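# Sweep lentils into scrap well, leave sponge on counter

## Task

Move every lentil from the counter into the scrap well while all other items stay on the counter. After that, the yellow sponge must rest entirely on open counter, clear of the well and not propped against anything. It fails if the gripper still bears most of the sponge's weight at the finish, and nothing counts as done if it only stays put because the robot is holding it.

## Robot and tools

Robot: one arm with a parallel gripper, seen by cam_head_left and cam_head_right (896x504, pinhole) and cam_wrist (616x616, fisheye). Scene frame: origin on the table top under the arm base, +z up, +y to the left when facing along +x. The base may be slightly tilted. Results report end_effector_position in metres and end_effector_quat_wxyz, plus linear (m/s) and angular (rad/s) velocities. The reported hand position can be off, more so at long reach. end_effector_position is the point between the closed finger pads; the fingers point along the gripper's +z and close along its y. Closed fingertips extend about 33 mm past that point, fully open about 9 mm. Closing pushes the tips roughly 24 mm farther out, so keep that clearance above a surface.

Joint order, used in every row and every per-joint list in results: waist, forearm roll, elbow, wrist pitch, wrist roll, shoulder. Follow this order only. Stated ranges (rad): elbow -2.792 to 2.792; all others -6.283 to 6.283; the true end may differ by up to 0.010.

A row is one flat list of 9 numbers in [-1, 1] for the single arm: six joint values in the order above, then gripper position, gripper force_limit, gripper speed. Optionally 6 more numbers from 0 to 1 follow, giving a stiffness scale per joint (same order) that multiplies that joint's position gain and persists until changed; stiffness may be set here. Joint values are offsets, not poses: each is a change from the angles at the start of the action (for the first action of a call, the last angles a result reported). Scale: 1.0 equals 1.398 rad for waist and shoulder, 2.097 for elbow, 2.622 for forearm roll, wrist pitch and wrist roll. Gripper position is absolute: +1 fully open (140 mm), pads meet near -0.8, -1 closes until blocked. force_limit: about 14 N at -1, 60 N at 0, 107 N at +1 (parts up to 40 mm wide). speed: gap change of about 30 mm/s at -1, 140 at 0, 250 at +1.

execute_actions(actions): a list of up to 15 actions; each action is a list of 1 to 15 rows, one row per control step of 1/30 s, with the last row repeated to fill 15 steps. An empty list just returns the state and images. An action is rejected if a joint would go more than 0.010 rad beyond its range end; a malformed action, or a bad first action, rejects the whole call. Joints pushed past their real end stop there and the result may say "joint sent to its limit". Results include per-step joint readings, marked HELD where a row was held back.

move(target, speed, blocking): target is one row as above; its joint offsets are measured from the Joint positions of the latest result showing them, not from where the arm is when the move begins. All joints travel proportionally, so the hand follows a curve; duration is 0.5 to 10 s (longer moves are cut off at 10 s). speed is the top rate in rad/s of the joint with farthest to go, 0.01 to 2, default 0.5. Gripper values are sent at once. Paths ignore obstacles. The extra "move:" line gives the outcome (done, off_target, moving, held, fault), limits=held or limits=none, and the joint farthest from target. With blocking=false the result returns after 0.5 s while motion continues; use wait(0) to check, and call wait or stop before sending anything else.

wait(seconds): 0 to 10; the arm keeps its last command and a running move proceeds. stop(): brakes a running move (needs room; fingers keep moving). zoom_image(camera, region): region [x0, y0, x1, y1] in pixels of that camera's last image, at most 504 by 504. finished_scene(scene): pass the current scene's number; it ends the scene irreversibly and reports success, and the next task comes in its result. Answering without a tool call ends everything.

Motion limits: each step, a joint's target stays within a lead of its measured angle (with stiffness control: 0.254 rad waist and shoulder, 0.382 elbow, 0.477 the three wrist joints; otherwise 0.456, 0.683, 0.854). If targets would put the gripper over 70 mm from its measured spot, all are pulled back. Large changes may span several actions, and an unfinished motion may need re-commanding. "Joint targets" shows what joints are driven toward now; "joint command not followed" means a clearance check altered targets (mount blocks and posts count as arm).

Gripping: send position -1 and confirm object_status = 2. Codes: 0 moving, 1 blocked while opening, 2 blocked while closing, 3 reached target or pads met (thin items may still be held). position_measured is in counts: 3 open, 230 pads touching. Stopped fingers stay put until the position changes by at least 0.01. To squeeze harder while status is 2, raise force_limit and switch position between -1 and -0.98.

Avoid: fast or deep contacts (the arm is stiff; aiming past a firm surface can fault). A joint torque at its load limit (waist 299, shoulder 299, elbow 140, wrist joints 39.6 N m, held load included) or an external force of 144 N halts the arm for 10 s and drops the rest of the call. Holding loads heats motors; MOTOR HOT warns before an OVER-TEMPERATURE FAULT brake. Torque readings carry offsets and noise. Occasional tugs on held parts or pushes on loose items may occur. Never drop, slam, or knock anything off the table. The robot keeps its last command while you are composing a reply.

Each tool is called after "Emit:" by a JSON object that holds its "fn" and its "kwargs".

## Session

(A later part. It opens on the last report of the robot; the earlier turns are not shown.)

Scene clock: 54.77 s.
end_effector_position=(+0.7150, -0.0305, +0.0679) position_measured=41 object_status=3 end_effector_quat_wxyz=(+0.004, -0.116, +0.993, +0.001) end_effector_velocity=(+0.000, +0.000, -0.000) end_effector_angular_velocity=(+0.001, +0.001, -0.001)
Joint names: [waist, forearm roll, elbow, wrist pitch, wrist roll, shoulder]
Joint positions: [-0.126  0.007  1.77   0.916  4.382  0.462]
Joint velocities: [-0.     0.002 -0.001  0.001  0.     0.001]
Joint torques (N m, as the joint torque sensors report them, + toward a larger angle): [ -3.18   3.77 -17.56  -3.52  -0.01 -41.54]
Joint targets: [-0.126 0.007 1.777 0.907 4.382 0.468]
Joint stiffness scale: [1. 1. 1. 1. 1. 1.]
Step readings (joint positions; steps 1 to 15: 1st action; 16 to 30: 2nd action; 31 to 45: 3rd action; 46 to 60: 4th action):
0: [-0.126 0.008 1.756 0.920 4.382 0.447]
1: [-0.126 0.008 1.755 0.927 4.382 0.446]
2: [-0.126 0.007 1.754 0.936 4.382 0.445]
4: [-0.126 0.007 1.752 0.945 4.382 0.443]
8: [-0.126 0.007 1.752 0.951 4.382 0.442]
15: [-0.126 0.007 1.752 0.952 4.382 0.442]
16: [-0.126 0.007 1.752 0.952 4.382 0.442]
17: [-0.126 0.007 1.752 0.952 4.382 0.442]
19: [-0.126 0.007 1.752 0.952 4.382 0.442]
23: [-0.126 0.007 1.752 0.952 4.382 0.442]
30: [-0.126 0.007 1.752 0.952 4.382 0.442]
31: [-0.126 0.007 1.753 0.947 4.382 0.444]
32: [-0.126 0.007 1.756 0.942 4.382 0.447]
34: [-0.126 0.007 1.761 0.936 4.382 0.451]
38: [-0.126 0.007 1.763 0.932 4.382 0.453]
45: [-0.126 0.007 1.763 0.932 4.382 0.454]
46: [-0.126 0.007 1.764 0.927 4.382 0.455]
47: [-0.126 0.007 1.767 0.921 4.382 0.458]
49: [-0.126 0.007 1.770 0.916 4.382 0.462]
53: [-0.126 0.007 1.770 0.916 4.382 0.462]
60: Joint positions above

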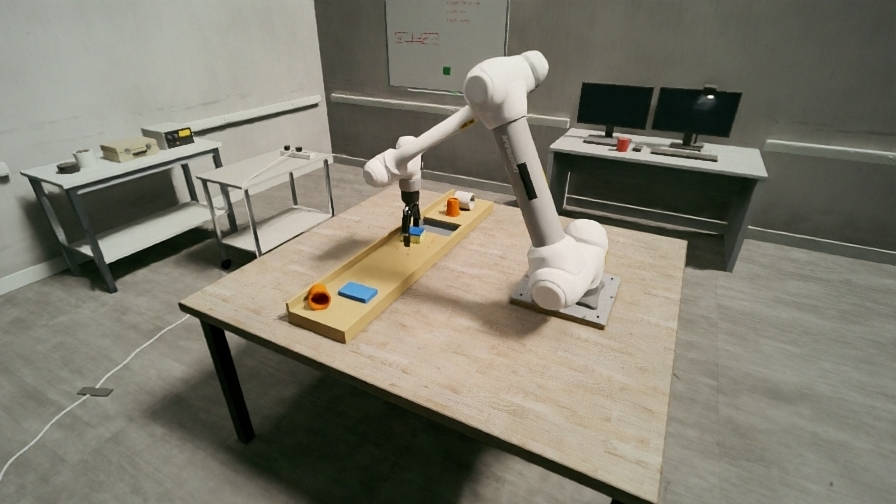

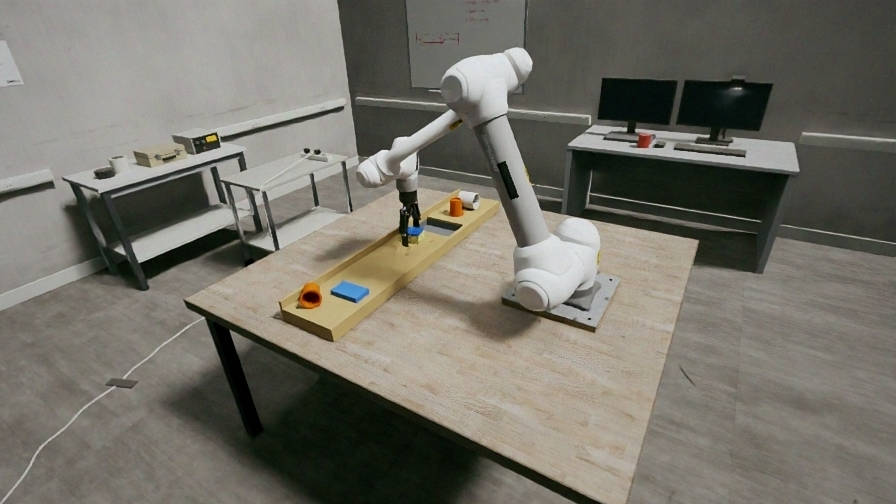

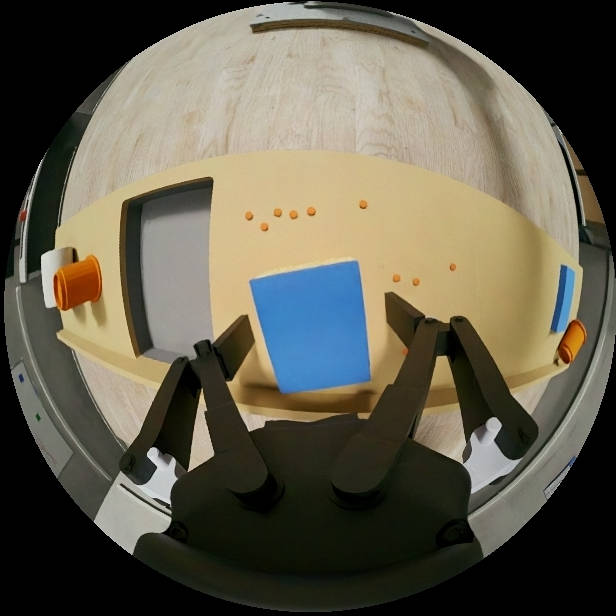

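Emit:
{"fn": "execute_actions", "kwargs": {"actions": [[[0,-0.002,-0.0105,0.013,0,-0.0145,0.7,-0.8,-0.5]],[[0,0,0,0,0,0,-0.15,-0.8,-0.3]],[[0,0,0,0,0,0,-0.15,-0.8,-0.3]]]}}

Emit:
{"fn": "zoom_image", "kwargs": {"camera": "cam_head_left", "region": [360, 190, 480, 270]}}

Scene clock: 58.90 s.
end_effector_position=(+0.7193, -0.0309, +0.0887) position_measured=148 object_status=3 end_effector_quat_wxyz=(+0.007, -0.116, +0.993, -0.000) end_effector_velocity=(-0.000, -0.000, -0.000) end_effector_angular_velocity=(-0.001, +0.001, +0.000)
Joint names: [waist, forearm roll, elbow, wrist pitch, wrist roll, shoulder]
Joint positions: [-0.126  0.007  1.752  0.945  4.382  0.445]
Joint velocities: [-0.    -0.001  0.     0.     0.     0.   ]
Joint torques (N m, as the joint torque sensors report them, + toward a larger angle): [ -2.06   3.58 -35.51   0.59  -0.23 -76.68]
Joint targets: [-0.126 0.007 1.752 0.945 4.382 0.445]
Joint stiffness scale: [1. 1. 1. 1. 1. 1.]
Step readings (joint positions; steps 1 to 15: 1st action; 16 to 30: 2nd action; 31 to 45: 3rd action):
0: [-0.126 0.007 1.770 0.916 4.382 0.462]
1: [-0.126 0.007 1.767 0.923 4.382 0.459]
2: [-0.126 0.007 1.762 0.931 4.382 0.454]
4: [-0.126 0.007 1.754 0.939 4.382 0.447]
8: [-0.126 0.007 1.752 0.944 4.382 0.445]
15: [-0.126 0.007 1.752 0.945 4.382 0.445]
16: [-0.126 0.007 1.752 0.945 4.382 0.445]
17: [-0.126 0.007 1.752 0.945 4.382 0.445]
19: [-0.126 0.007 1.752 0.945 4.382 0.445]
23: [-0.126 0.007 1.752 0.945 4.382 0.445]
30: [-0.126 0.007 1.752 0.945 4.382 0.445]
31: [-0.126 0.007 1.752 0.945 4.382 0.445]
32: [-0.126 0.007 1.752 0.945 4.382 0.445]
34: [-0.126 0.007 1.752 0.945 4.382 0.445]
38: [-0.126 0.007 1.752 0.945 4.382 0.445]
45: Joint positions above

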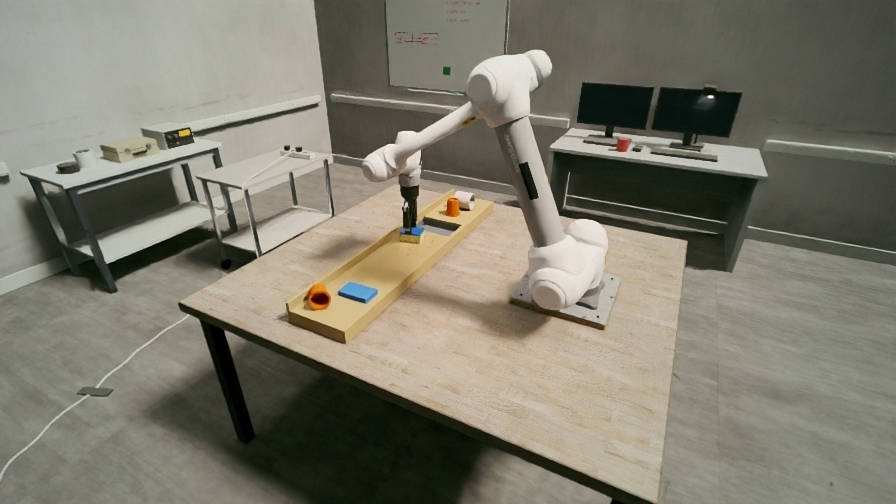

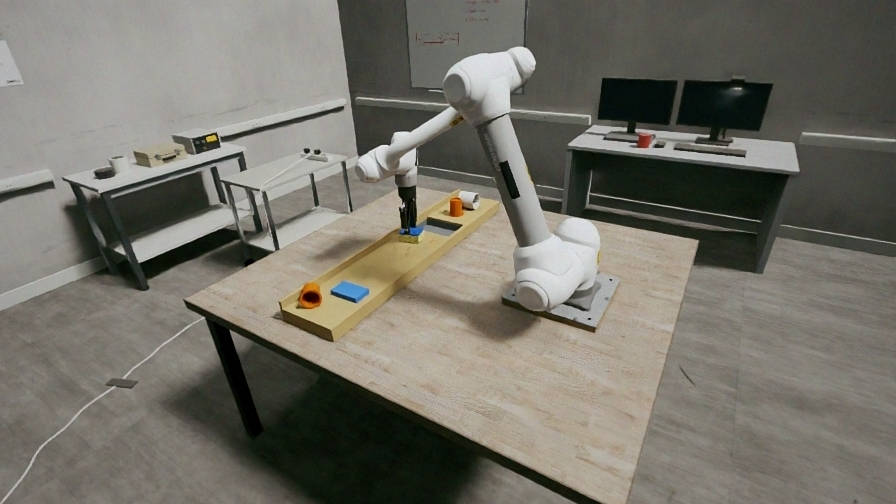

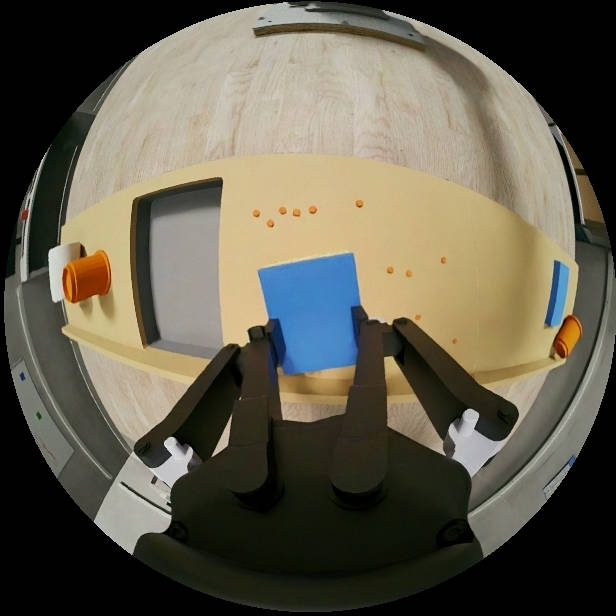

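Region (360, 190, 480, 270) of cam_head_left's 896x504 image, scaled by 4.200, with more detail than that image has.

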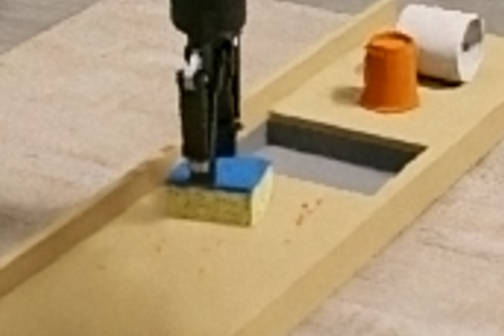

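Emit:
{"fn": "move", "kwargs": {"target": [0,0,-0.017,0.026,0,-0.025,-0.15,-0.8,0], "speed": 0.2}}

Emit:
{"fn": "move", "kwargs": {"target": [0.208,-0.002,-0.010,0,0.16,0.013,-0.15,-0.8,0], "speed": 0.5}}

Scene clock: 68.67 s.
end_effector_position=(+0.7207, -0.0308, +0.1262) position_measured=148 object_status=3 end_effector_quat_wxyz=(+0.007, -0.116, +0.993, +0.000) end_effector_velocity=(-0.000, +0.000, +0.001) end_effector_angular_velocity=(+0.001, +0.000, +0.000)
Joint names: [waist, forearm roll, elbow, wrist pitch, wrist roll, shoulder]
Joint positions: [-0.126  0.007  1.72   1.009  4.382  0.413]
Joint velocities: [ 0.     0.001 -0.     0.002 -0.001 -0.001]
Joint torques (N m, as the joint torque sensors report them, + toward a larger angle): [ -3.85   3.76 -37.35   0.23  -0.42 -77.99]
Joint targets: [-0.126 0.007 1.716 1.013 4.382 0.410]
Joint stiffness scale: [1. 1. 1. 1. 1. 1.]
move: done; limits=none; farthest joint: the elbow, 0.004 radians from its target (0.035 radians at the start)

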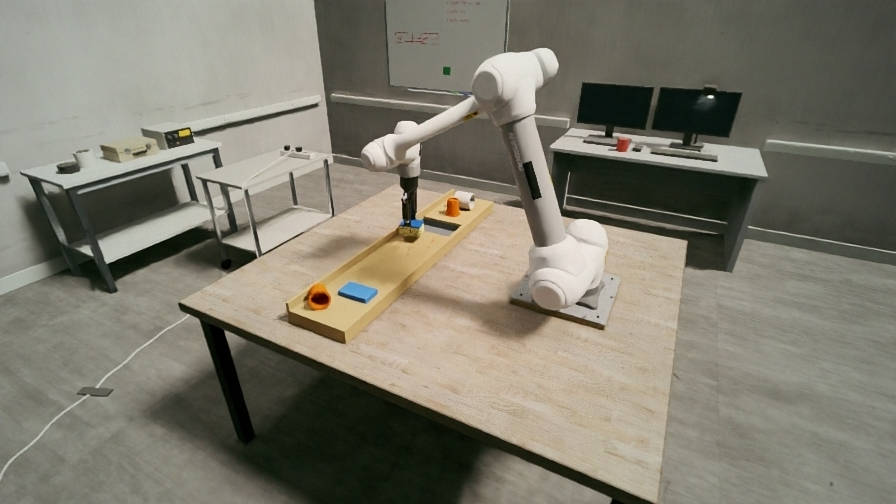

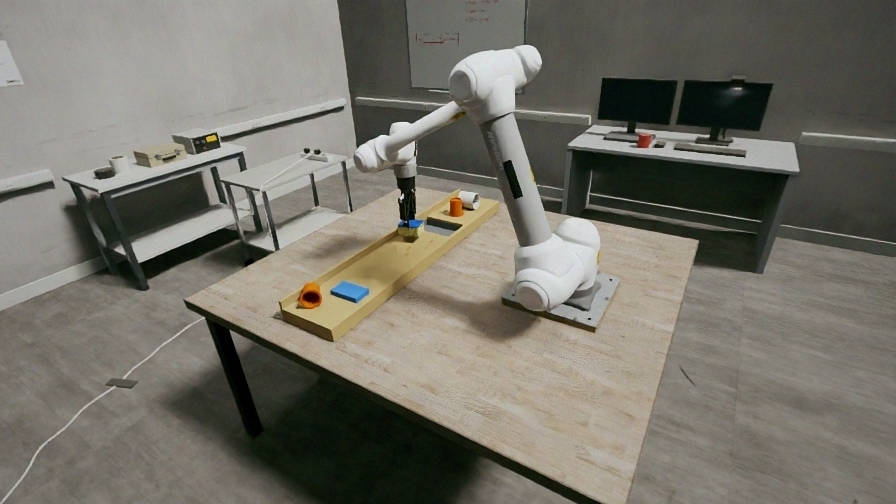

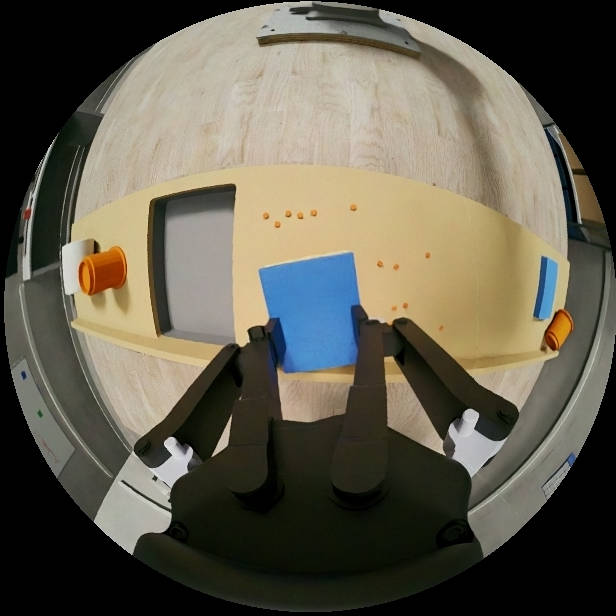

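Scene clock: 70.03 s.
end_effector_position=(+0.7097, +0.1759, +0.1225) position_measured=148 object_status=3 end_effector_quat_wxyz=(+0.007, -0.051, +0.999, +0.001) end_effector_velocity=(-0.001, -0.000, -0.000) end_effector_angular_velocity=(-0.001, +0.001, -0.001)
Joint names: [waist, forearm roll, elbow, wrist pitch, wrist roll, shoulder]
Joint positions: [0.16  0.007 1.703 1.009 4.799 0.428]
Joint velocities: [ 0.    -0.001  0.001  0.     0.001 -0.   ]
Joint torques (N m, as the joint torque sensors report them, + toward a larger angle): [ -2.92   3.96 -37.42   0.35  -0.03 -77.39]
Joint targets: [0.165 0.001 1.699 1.009 4.801 0.431]
Joint stiffness scale: [1. 1. 1. 1. 1. 1.]
move: done; limits=none; farthest joint: the forearm roll, 0.005 radians from its target (0.005 radians at the start)

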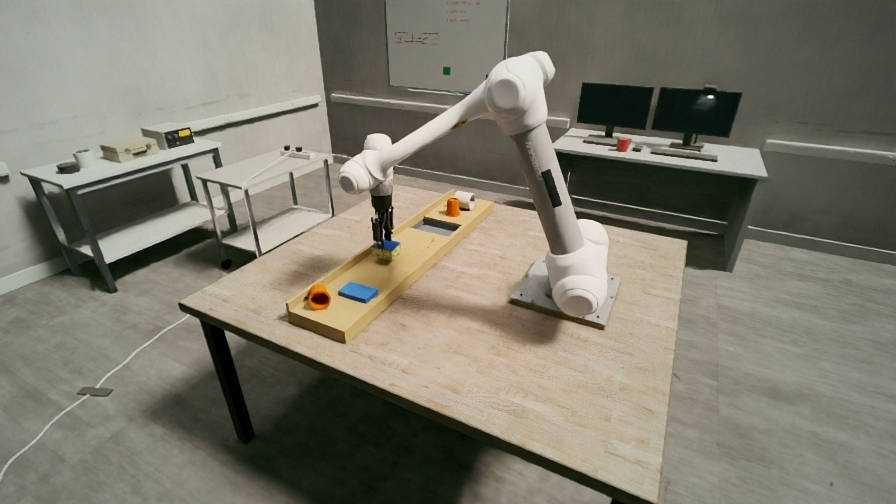

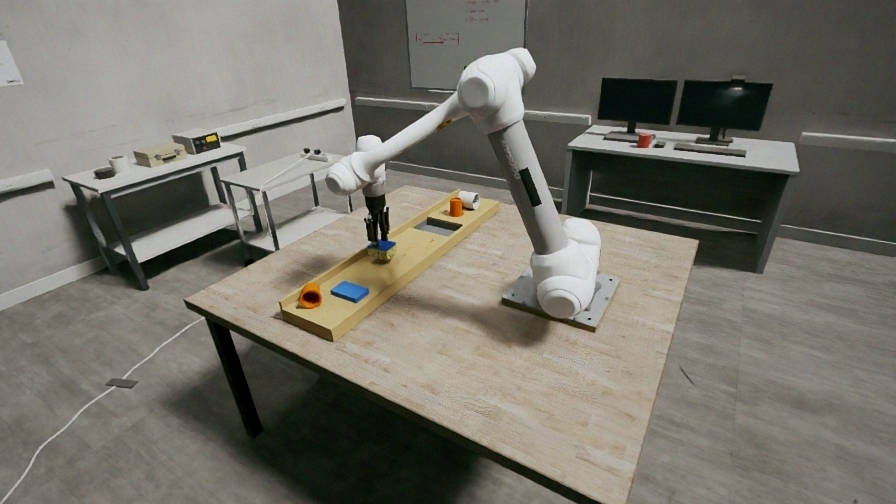

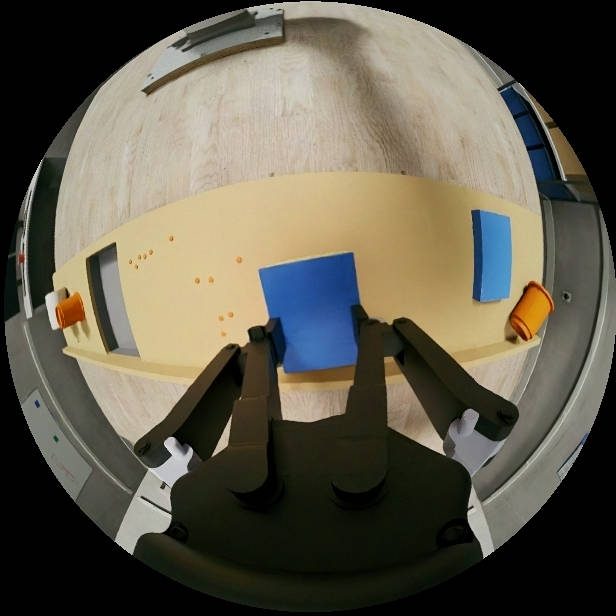

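Emit:
{"fn": "move", "kwargs": {"target": [0,0,0.016,-0.0245,0,0.0245,-0.15,-0.8,0], "speed": 0.1}}

Scene clock: 72.87 s.
end_effector_position=(+0.7090, +0.1754, +0.0870) position_measured=148 object_status=3 end_effector_quat_wxyz=(+0.007, -0.051, +0.999, +0.001) end_effector_velocity=(+0.001, -0.000, -0.000) end_effector_angular_velocity=(-0.000, -0.001, -0.000)
Joint names: [waist, forearm roll, elbow, wrist pitch, wrist roll, shoulder]
Joint positions: [0.16  0.007 1.732 0.949 4.799 0.458]
Joint velocities: [-0.    -0.    -0.001 -0.001  0.     0.001]
Joint torques (N m, as the joint torque sensors report them, + toward a larger angle): [ -2.87   3.86 -34.08   0.5   -0.19 -78.31]
Joint targets: [0.160 0.007 1.737 0.945 4.799 0.462]
Joint stiffness scale: [1. 1. 1. 1. 1. 1.]
move: done; limits=none; farthest joint: the elbow, 0.005 radians from its target (0.033 radians at the start)

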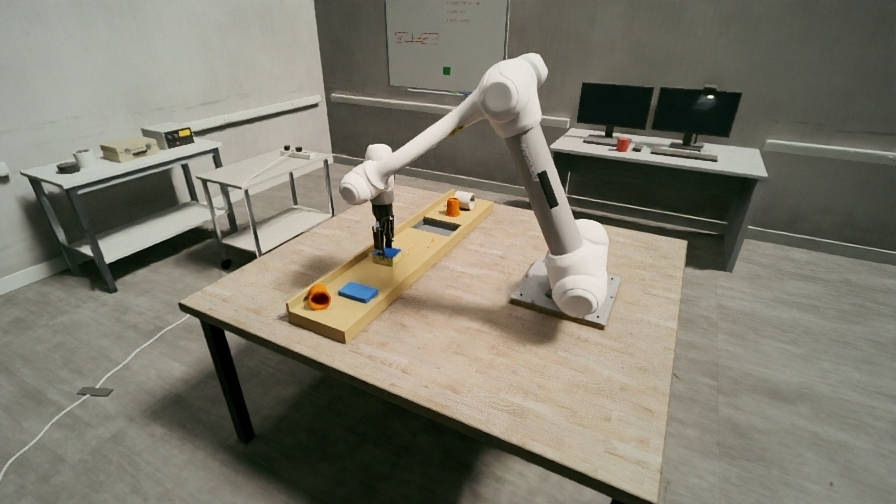

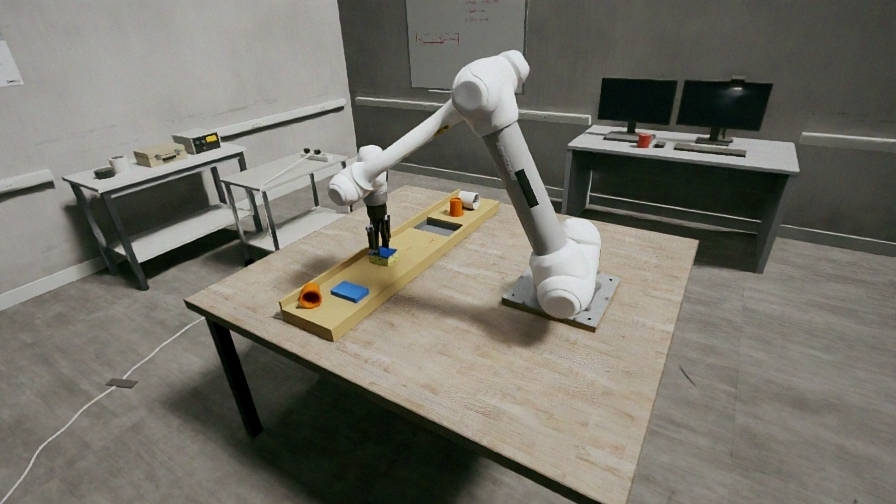

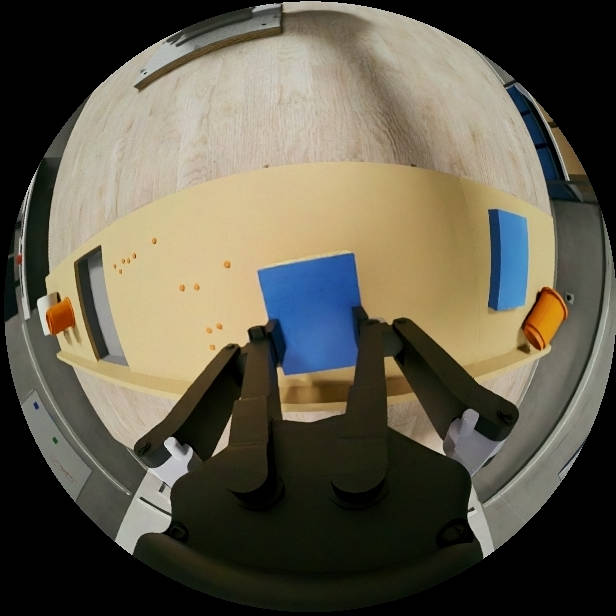

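Emit:
{"fn": "move", "kwargs": {"target": [-0.303,0,0.001,0,-0.161,0.002,-0.15,-0.8,0], "speed": 0.15}}

Scene clock: 80.43 s.
end_effector_position=(+0.7190, -0.1280, +0.0884) position_measured=148 object_status=3 end_effector_quat_wxyz=(+0.008, -0.052, +0.999, -0.000) end_effector_velocity=(+0.001, -0.000, +0.001) end_effector_angular_velocity=(-0.000, -0.002, +0.002)
Joint names: [waist, forearm roll, elbow, wrist pitch, wrist roll, shoulder]
Joint positions: [-0.258  0.007  1.732  0.949  4.379  0.458]
Joint velocities: [ 0.     0.    -0.001 -0.001 -0.001 -0.   ]
Joint torques (N m, as the joint torque sensors report them, + toward a larger angle): [ -1.97   3.21 -35.91   0.36  -0.64 -77.21]
Joint targets: [-0.263 0.007 1.734 0.949 4.377 0.461]
Joint stiffness scale: [1. 1. 1. 1. 1. 1.]
move: done; limits=none; farthest joint: the waist, 0.006 radians from its target (0.424 radians at the start)

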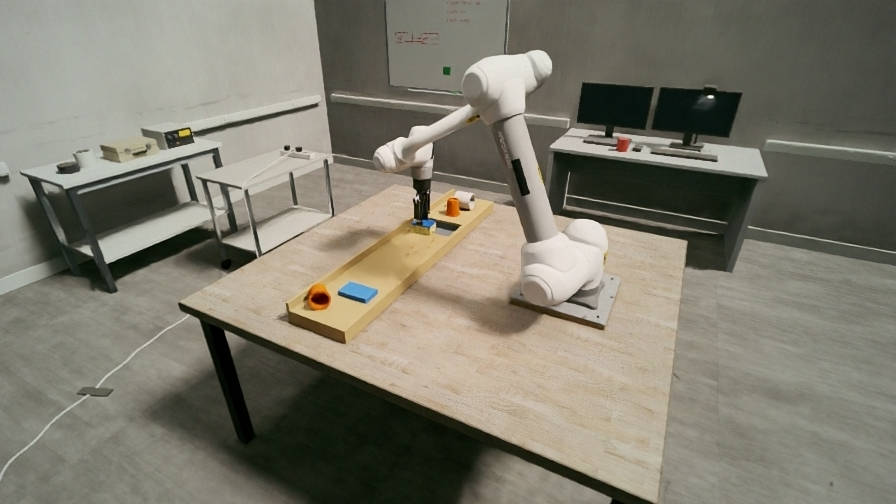

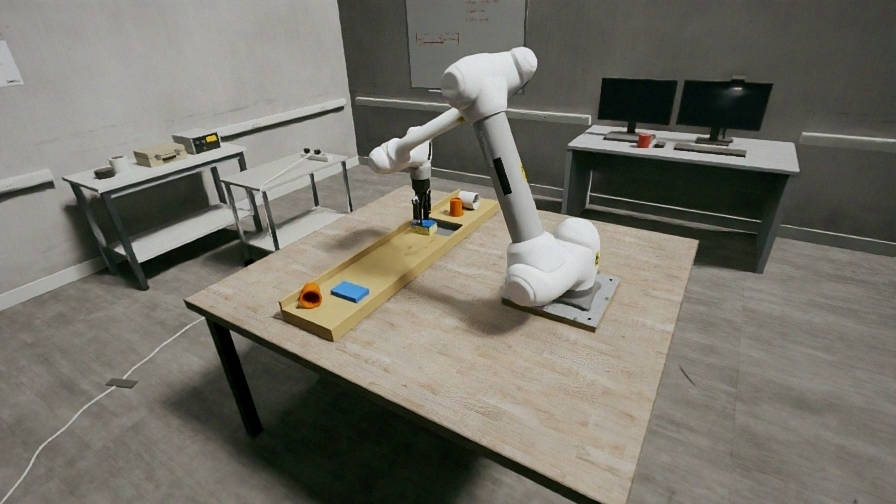

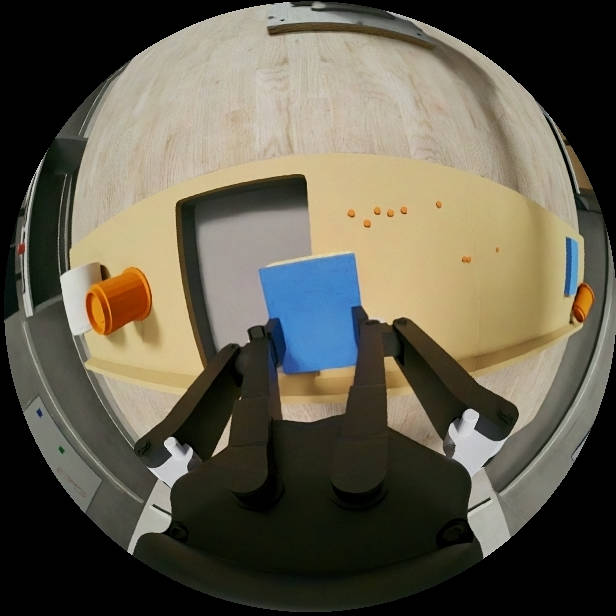

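Emit:
{"fn": "move", "kwargs": {"target": [0,0,-0.017,0.026,0,-0.025,-0.15,-0.8,0], "speed": 0.2}}

Emit:
{"fn": "move", "kwargs": {"target": [0.297,0,0.084,-0.025,0.174,-0.080,-0.15,-0.8,0], "speed": 0.5}}

Scene clock: 86.47 s.
end_effector_position=(+0.7203, -0.1282, +0.1262) position_measured=148 object_status=3 end_effector_quat_wxyz=(+0.008, -0.052, +0.999, +0.000) end_effector_velocity=(-0.001, +0.001, -0.001) end_effector_angular_velocity=(+0.002, +0.002, -0.000)
Joint names: [waist, forearm roll, elbow, wrist pitch, wrist roll, shoulder]
Joint positions: [-0.258  0.007  1.7    1.013  4.379  0.426]
Joint velocities: [ 0.     0.001  0.001  0.001 -0.     0.001]
Joint torques (N m, as the joint torque sensors report them, + toward a larger angle): [ -4.7    3.85 -38.66   0.29  -0.16 -81.37]
Joint targets: [-0.258 0.007 1.696 1.017 4.379 0.423]
Joint stiffness scale: [1. 1. 1. 1. 1. 1.]
move: done; limits=none; farthest joint: the wrist pitch, 0.005 radians from its target (0.068 radians at the start)

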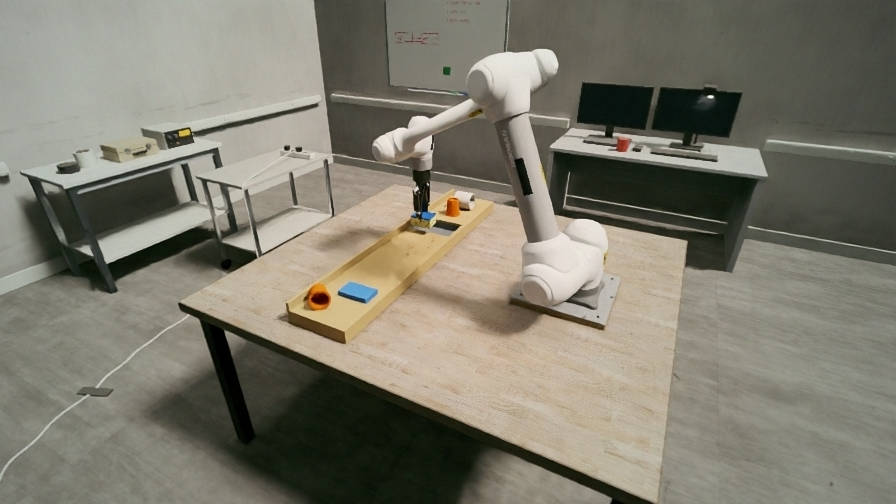

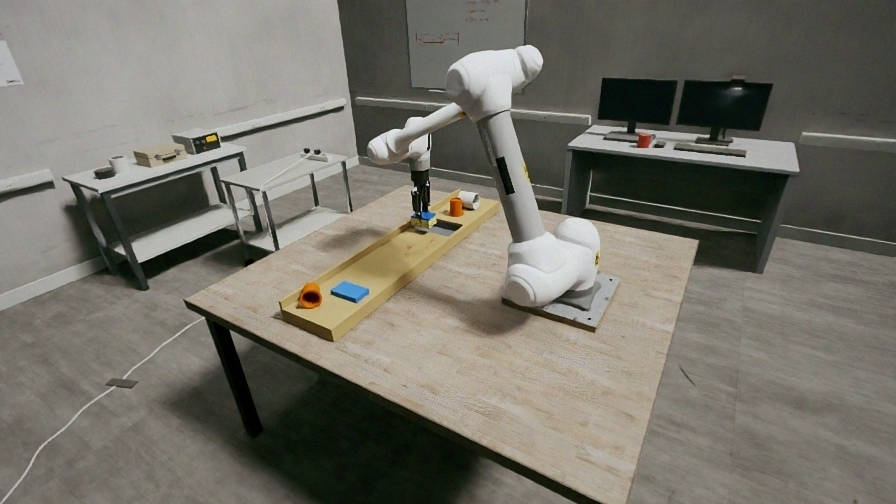

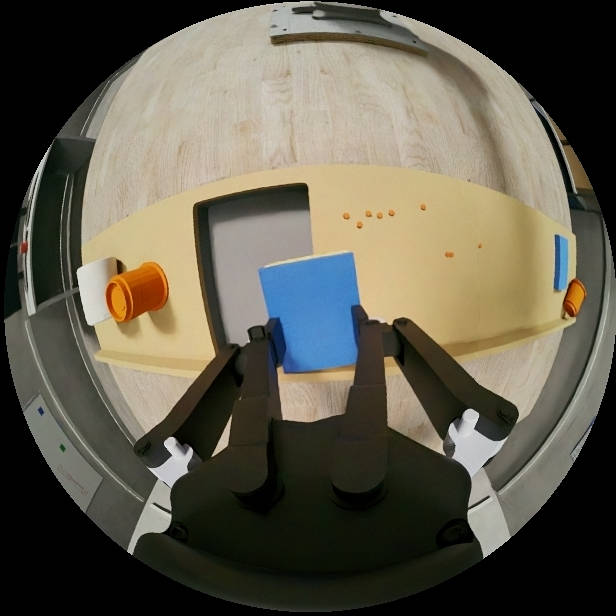

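Scene clock: 87.90 s.
end_effector_position=(+0.6300, +0.1549, +0.1187) position_measured=148 object_status=3 end_effector_quat_wxyz=(+0.006, -0.030, +1.000, +0.000) end_effector_velocity=(+0.000, +0.000, +0.000) end_effector_angular_velocity=(+0.001, -0.000, -0.001)
Joint names: [waist, forearm roll, elbow, wrist pitch, wrist roll, shoulder]
Joint positions: [0.152 0.007 1.872 0.952 4.833 0.318]
Joint velocities: [ 0.     0.001 -0.    -0.     0.001 -0.   ]
Joint torques (N m, as the joint torque sensors report them, + toward a larger angle): [  0.07   3.89 -36.88   0.57  -0.19 -67.18]
Joint targets: [0.157 0.007 1.877 0.947 4.835 0.315]
Joint stiffness scale: [1. 1. 1. 1. 1. 1.]
move: done; limits=none; farthest joint: the waist, 0.005 radians from its target (0.415 radians at the start)

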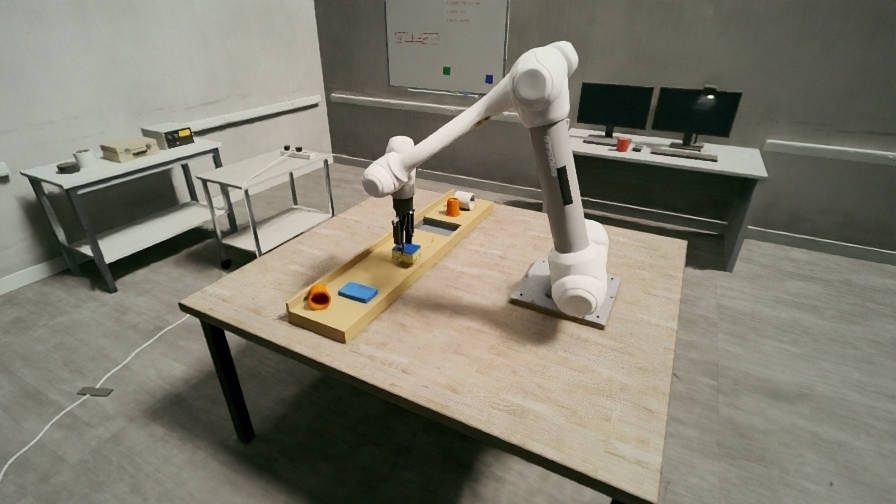

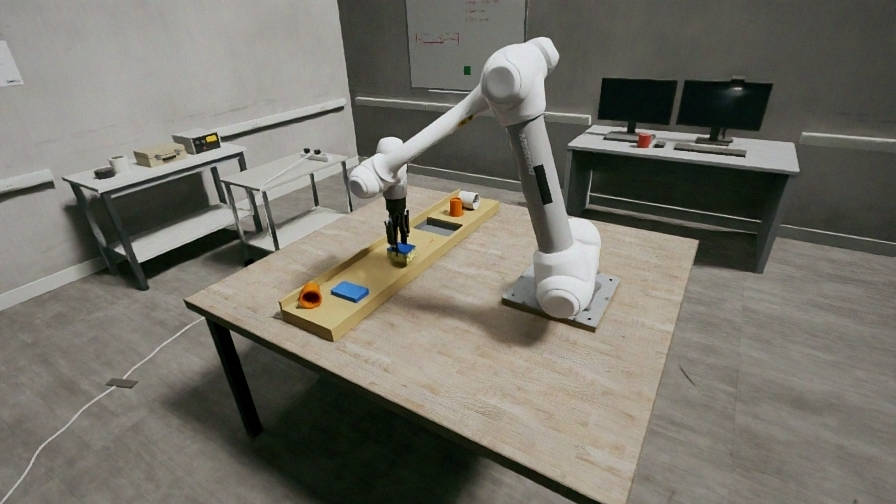

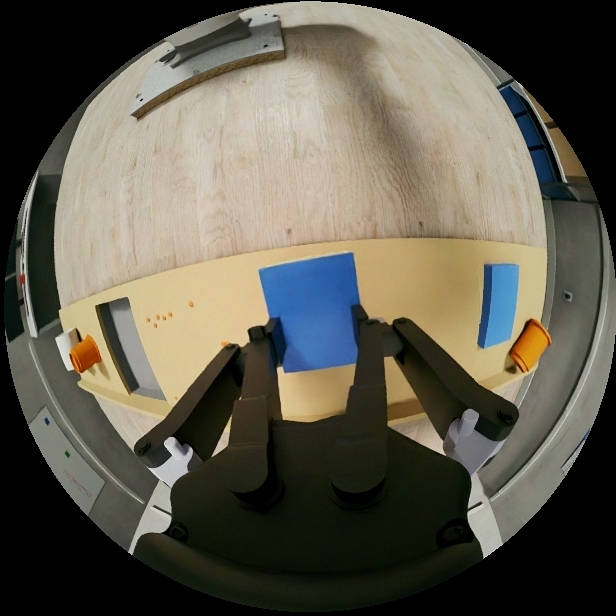

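Emit:
{"fn": "move", "kwargs": {"target": [0,0,0.0127,-0.0232,0,0.0275,-0.15,-0.8,0], "speed": 0.1}}

Emit:
{"fn": "zoom_image", "kwargs": {"camera": "cam_wrist", "region": [60, 240, 300, 440]}}

Scene clock: 91.13 s.
end_effector_position=(+0.6315, +0.1549, +0.0865) position_measured=148 object_status=3 end_effector_quat_wxyz=(+0.006, -0.030, +1.000, +0.000) end_effector_velocity=(+0.000, -0.000, -0.000) end_effector_angular_velocity=(+0.000, -0.001, +0.000)
Joint names: [waist, forearm roll, elbow, wrist pitch, wrist roll, shoulder]
Joint positions: [0.152 0.007 1.894 0.896 4.833 0.353]
Joint velocities: [-0.    -0.     0.    -0.001 -0.    -0.   ]
Joint torques (N m, as the joint torque sensors report them, + toward a larger angle): [ -2.23   3.71 -32.92   0.48  -0.22 -64.95]
Joint targets: [0.152 0.007 1.899 0.891 4.833 0.356]
Joint stiffness scale: [1. 1. 1. 1. 1. 1.]
move: done; limits=none; farthest joint: the shoulder, 0.004 radians from its target (0.038 radians at the start)

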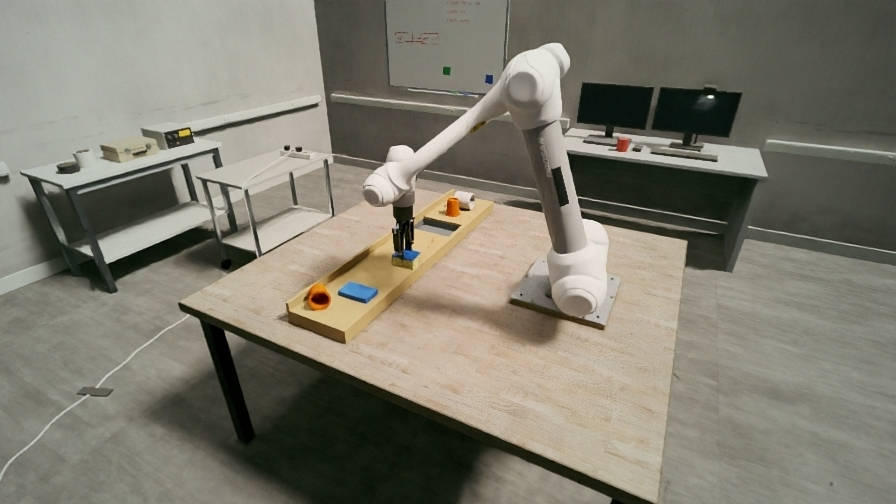

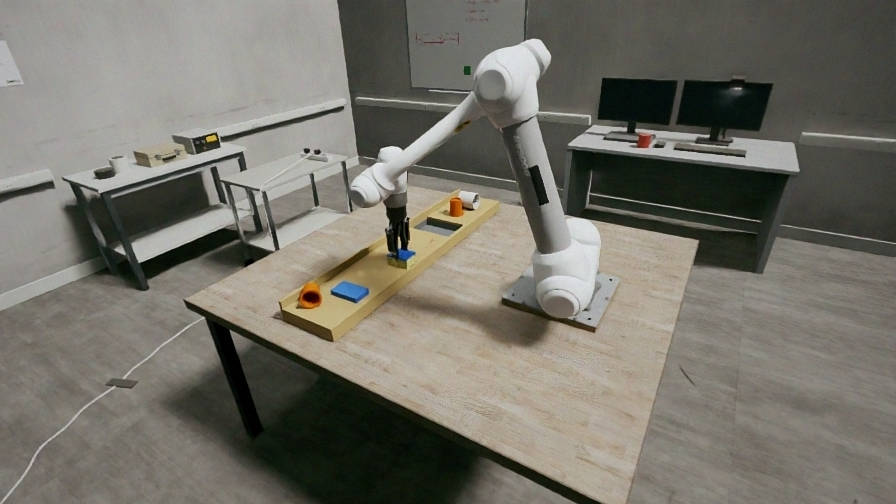

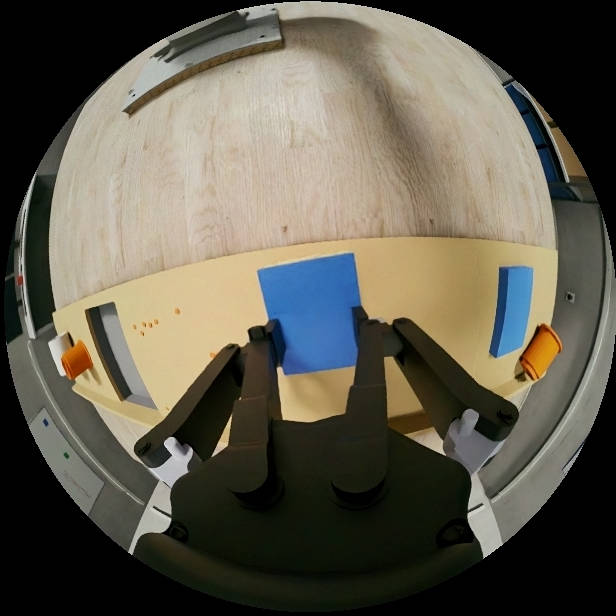

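Region (60, 240, 300, 440) of cam_wrist's 616x616 image, scaled by 2.100, with more detail than that image has.

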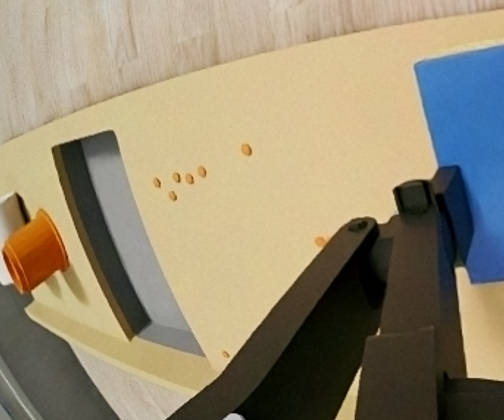

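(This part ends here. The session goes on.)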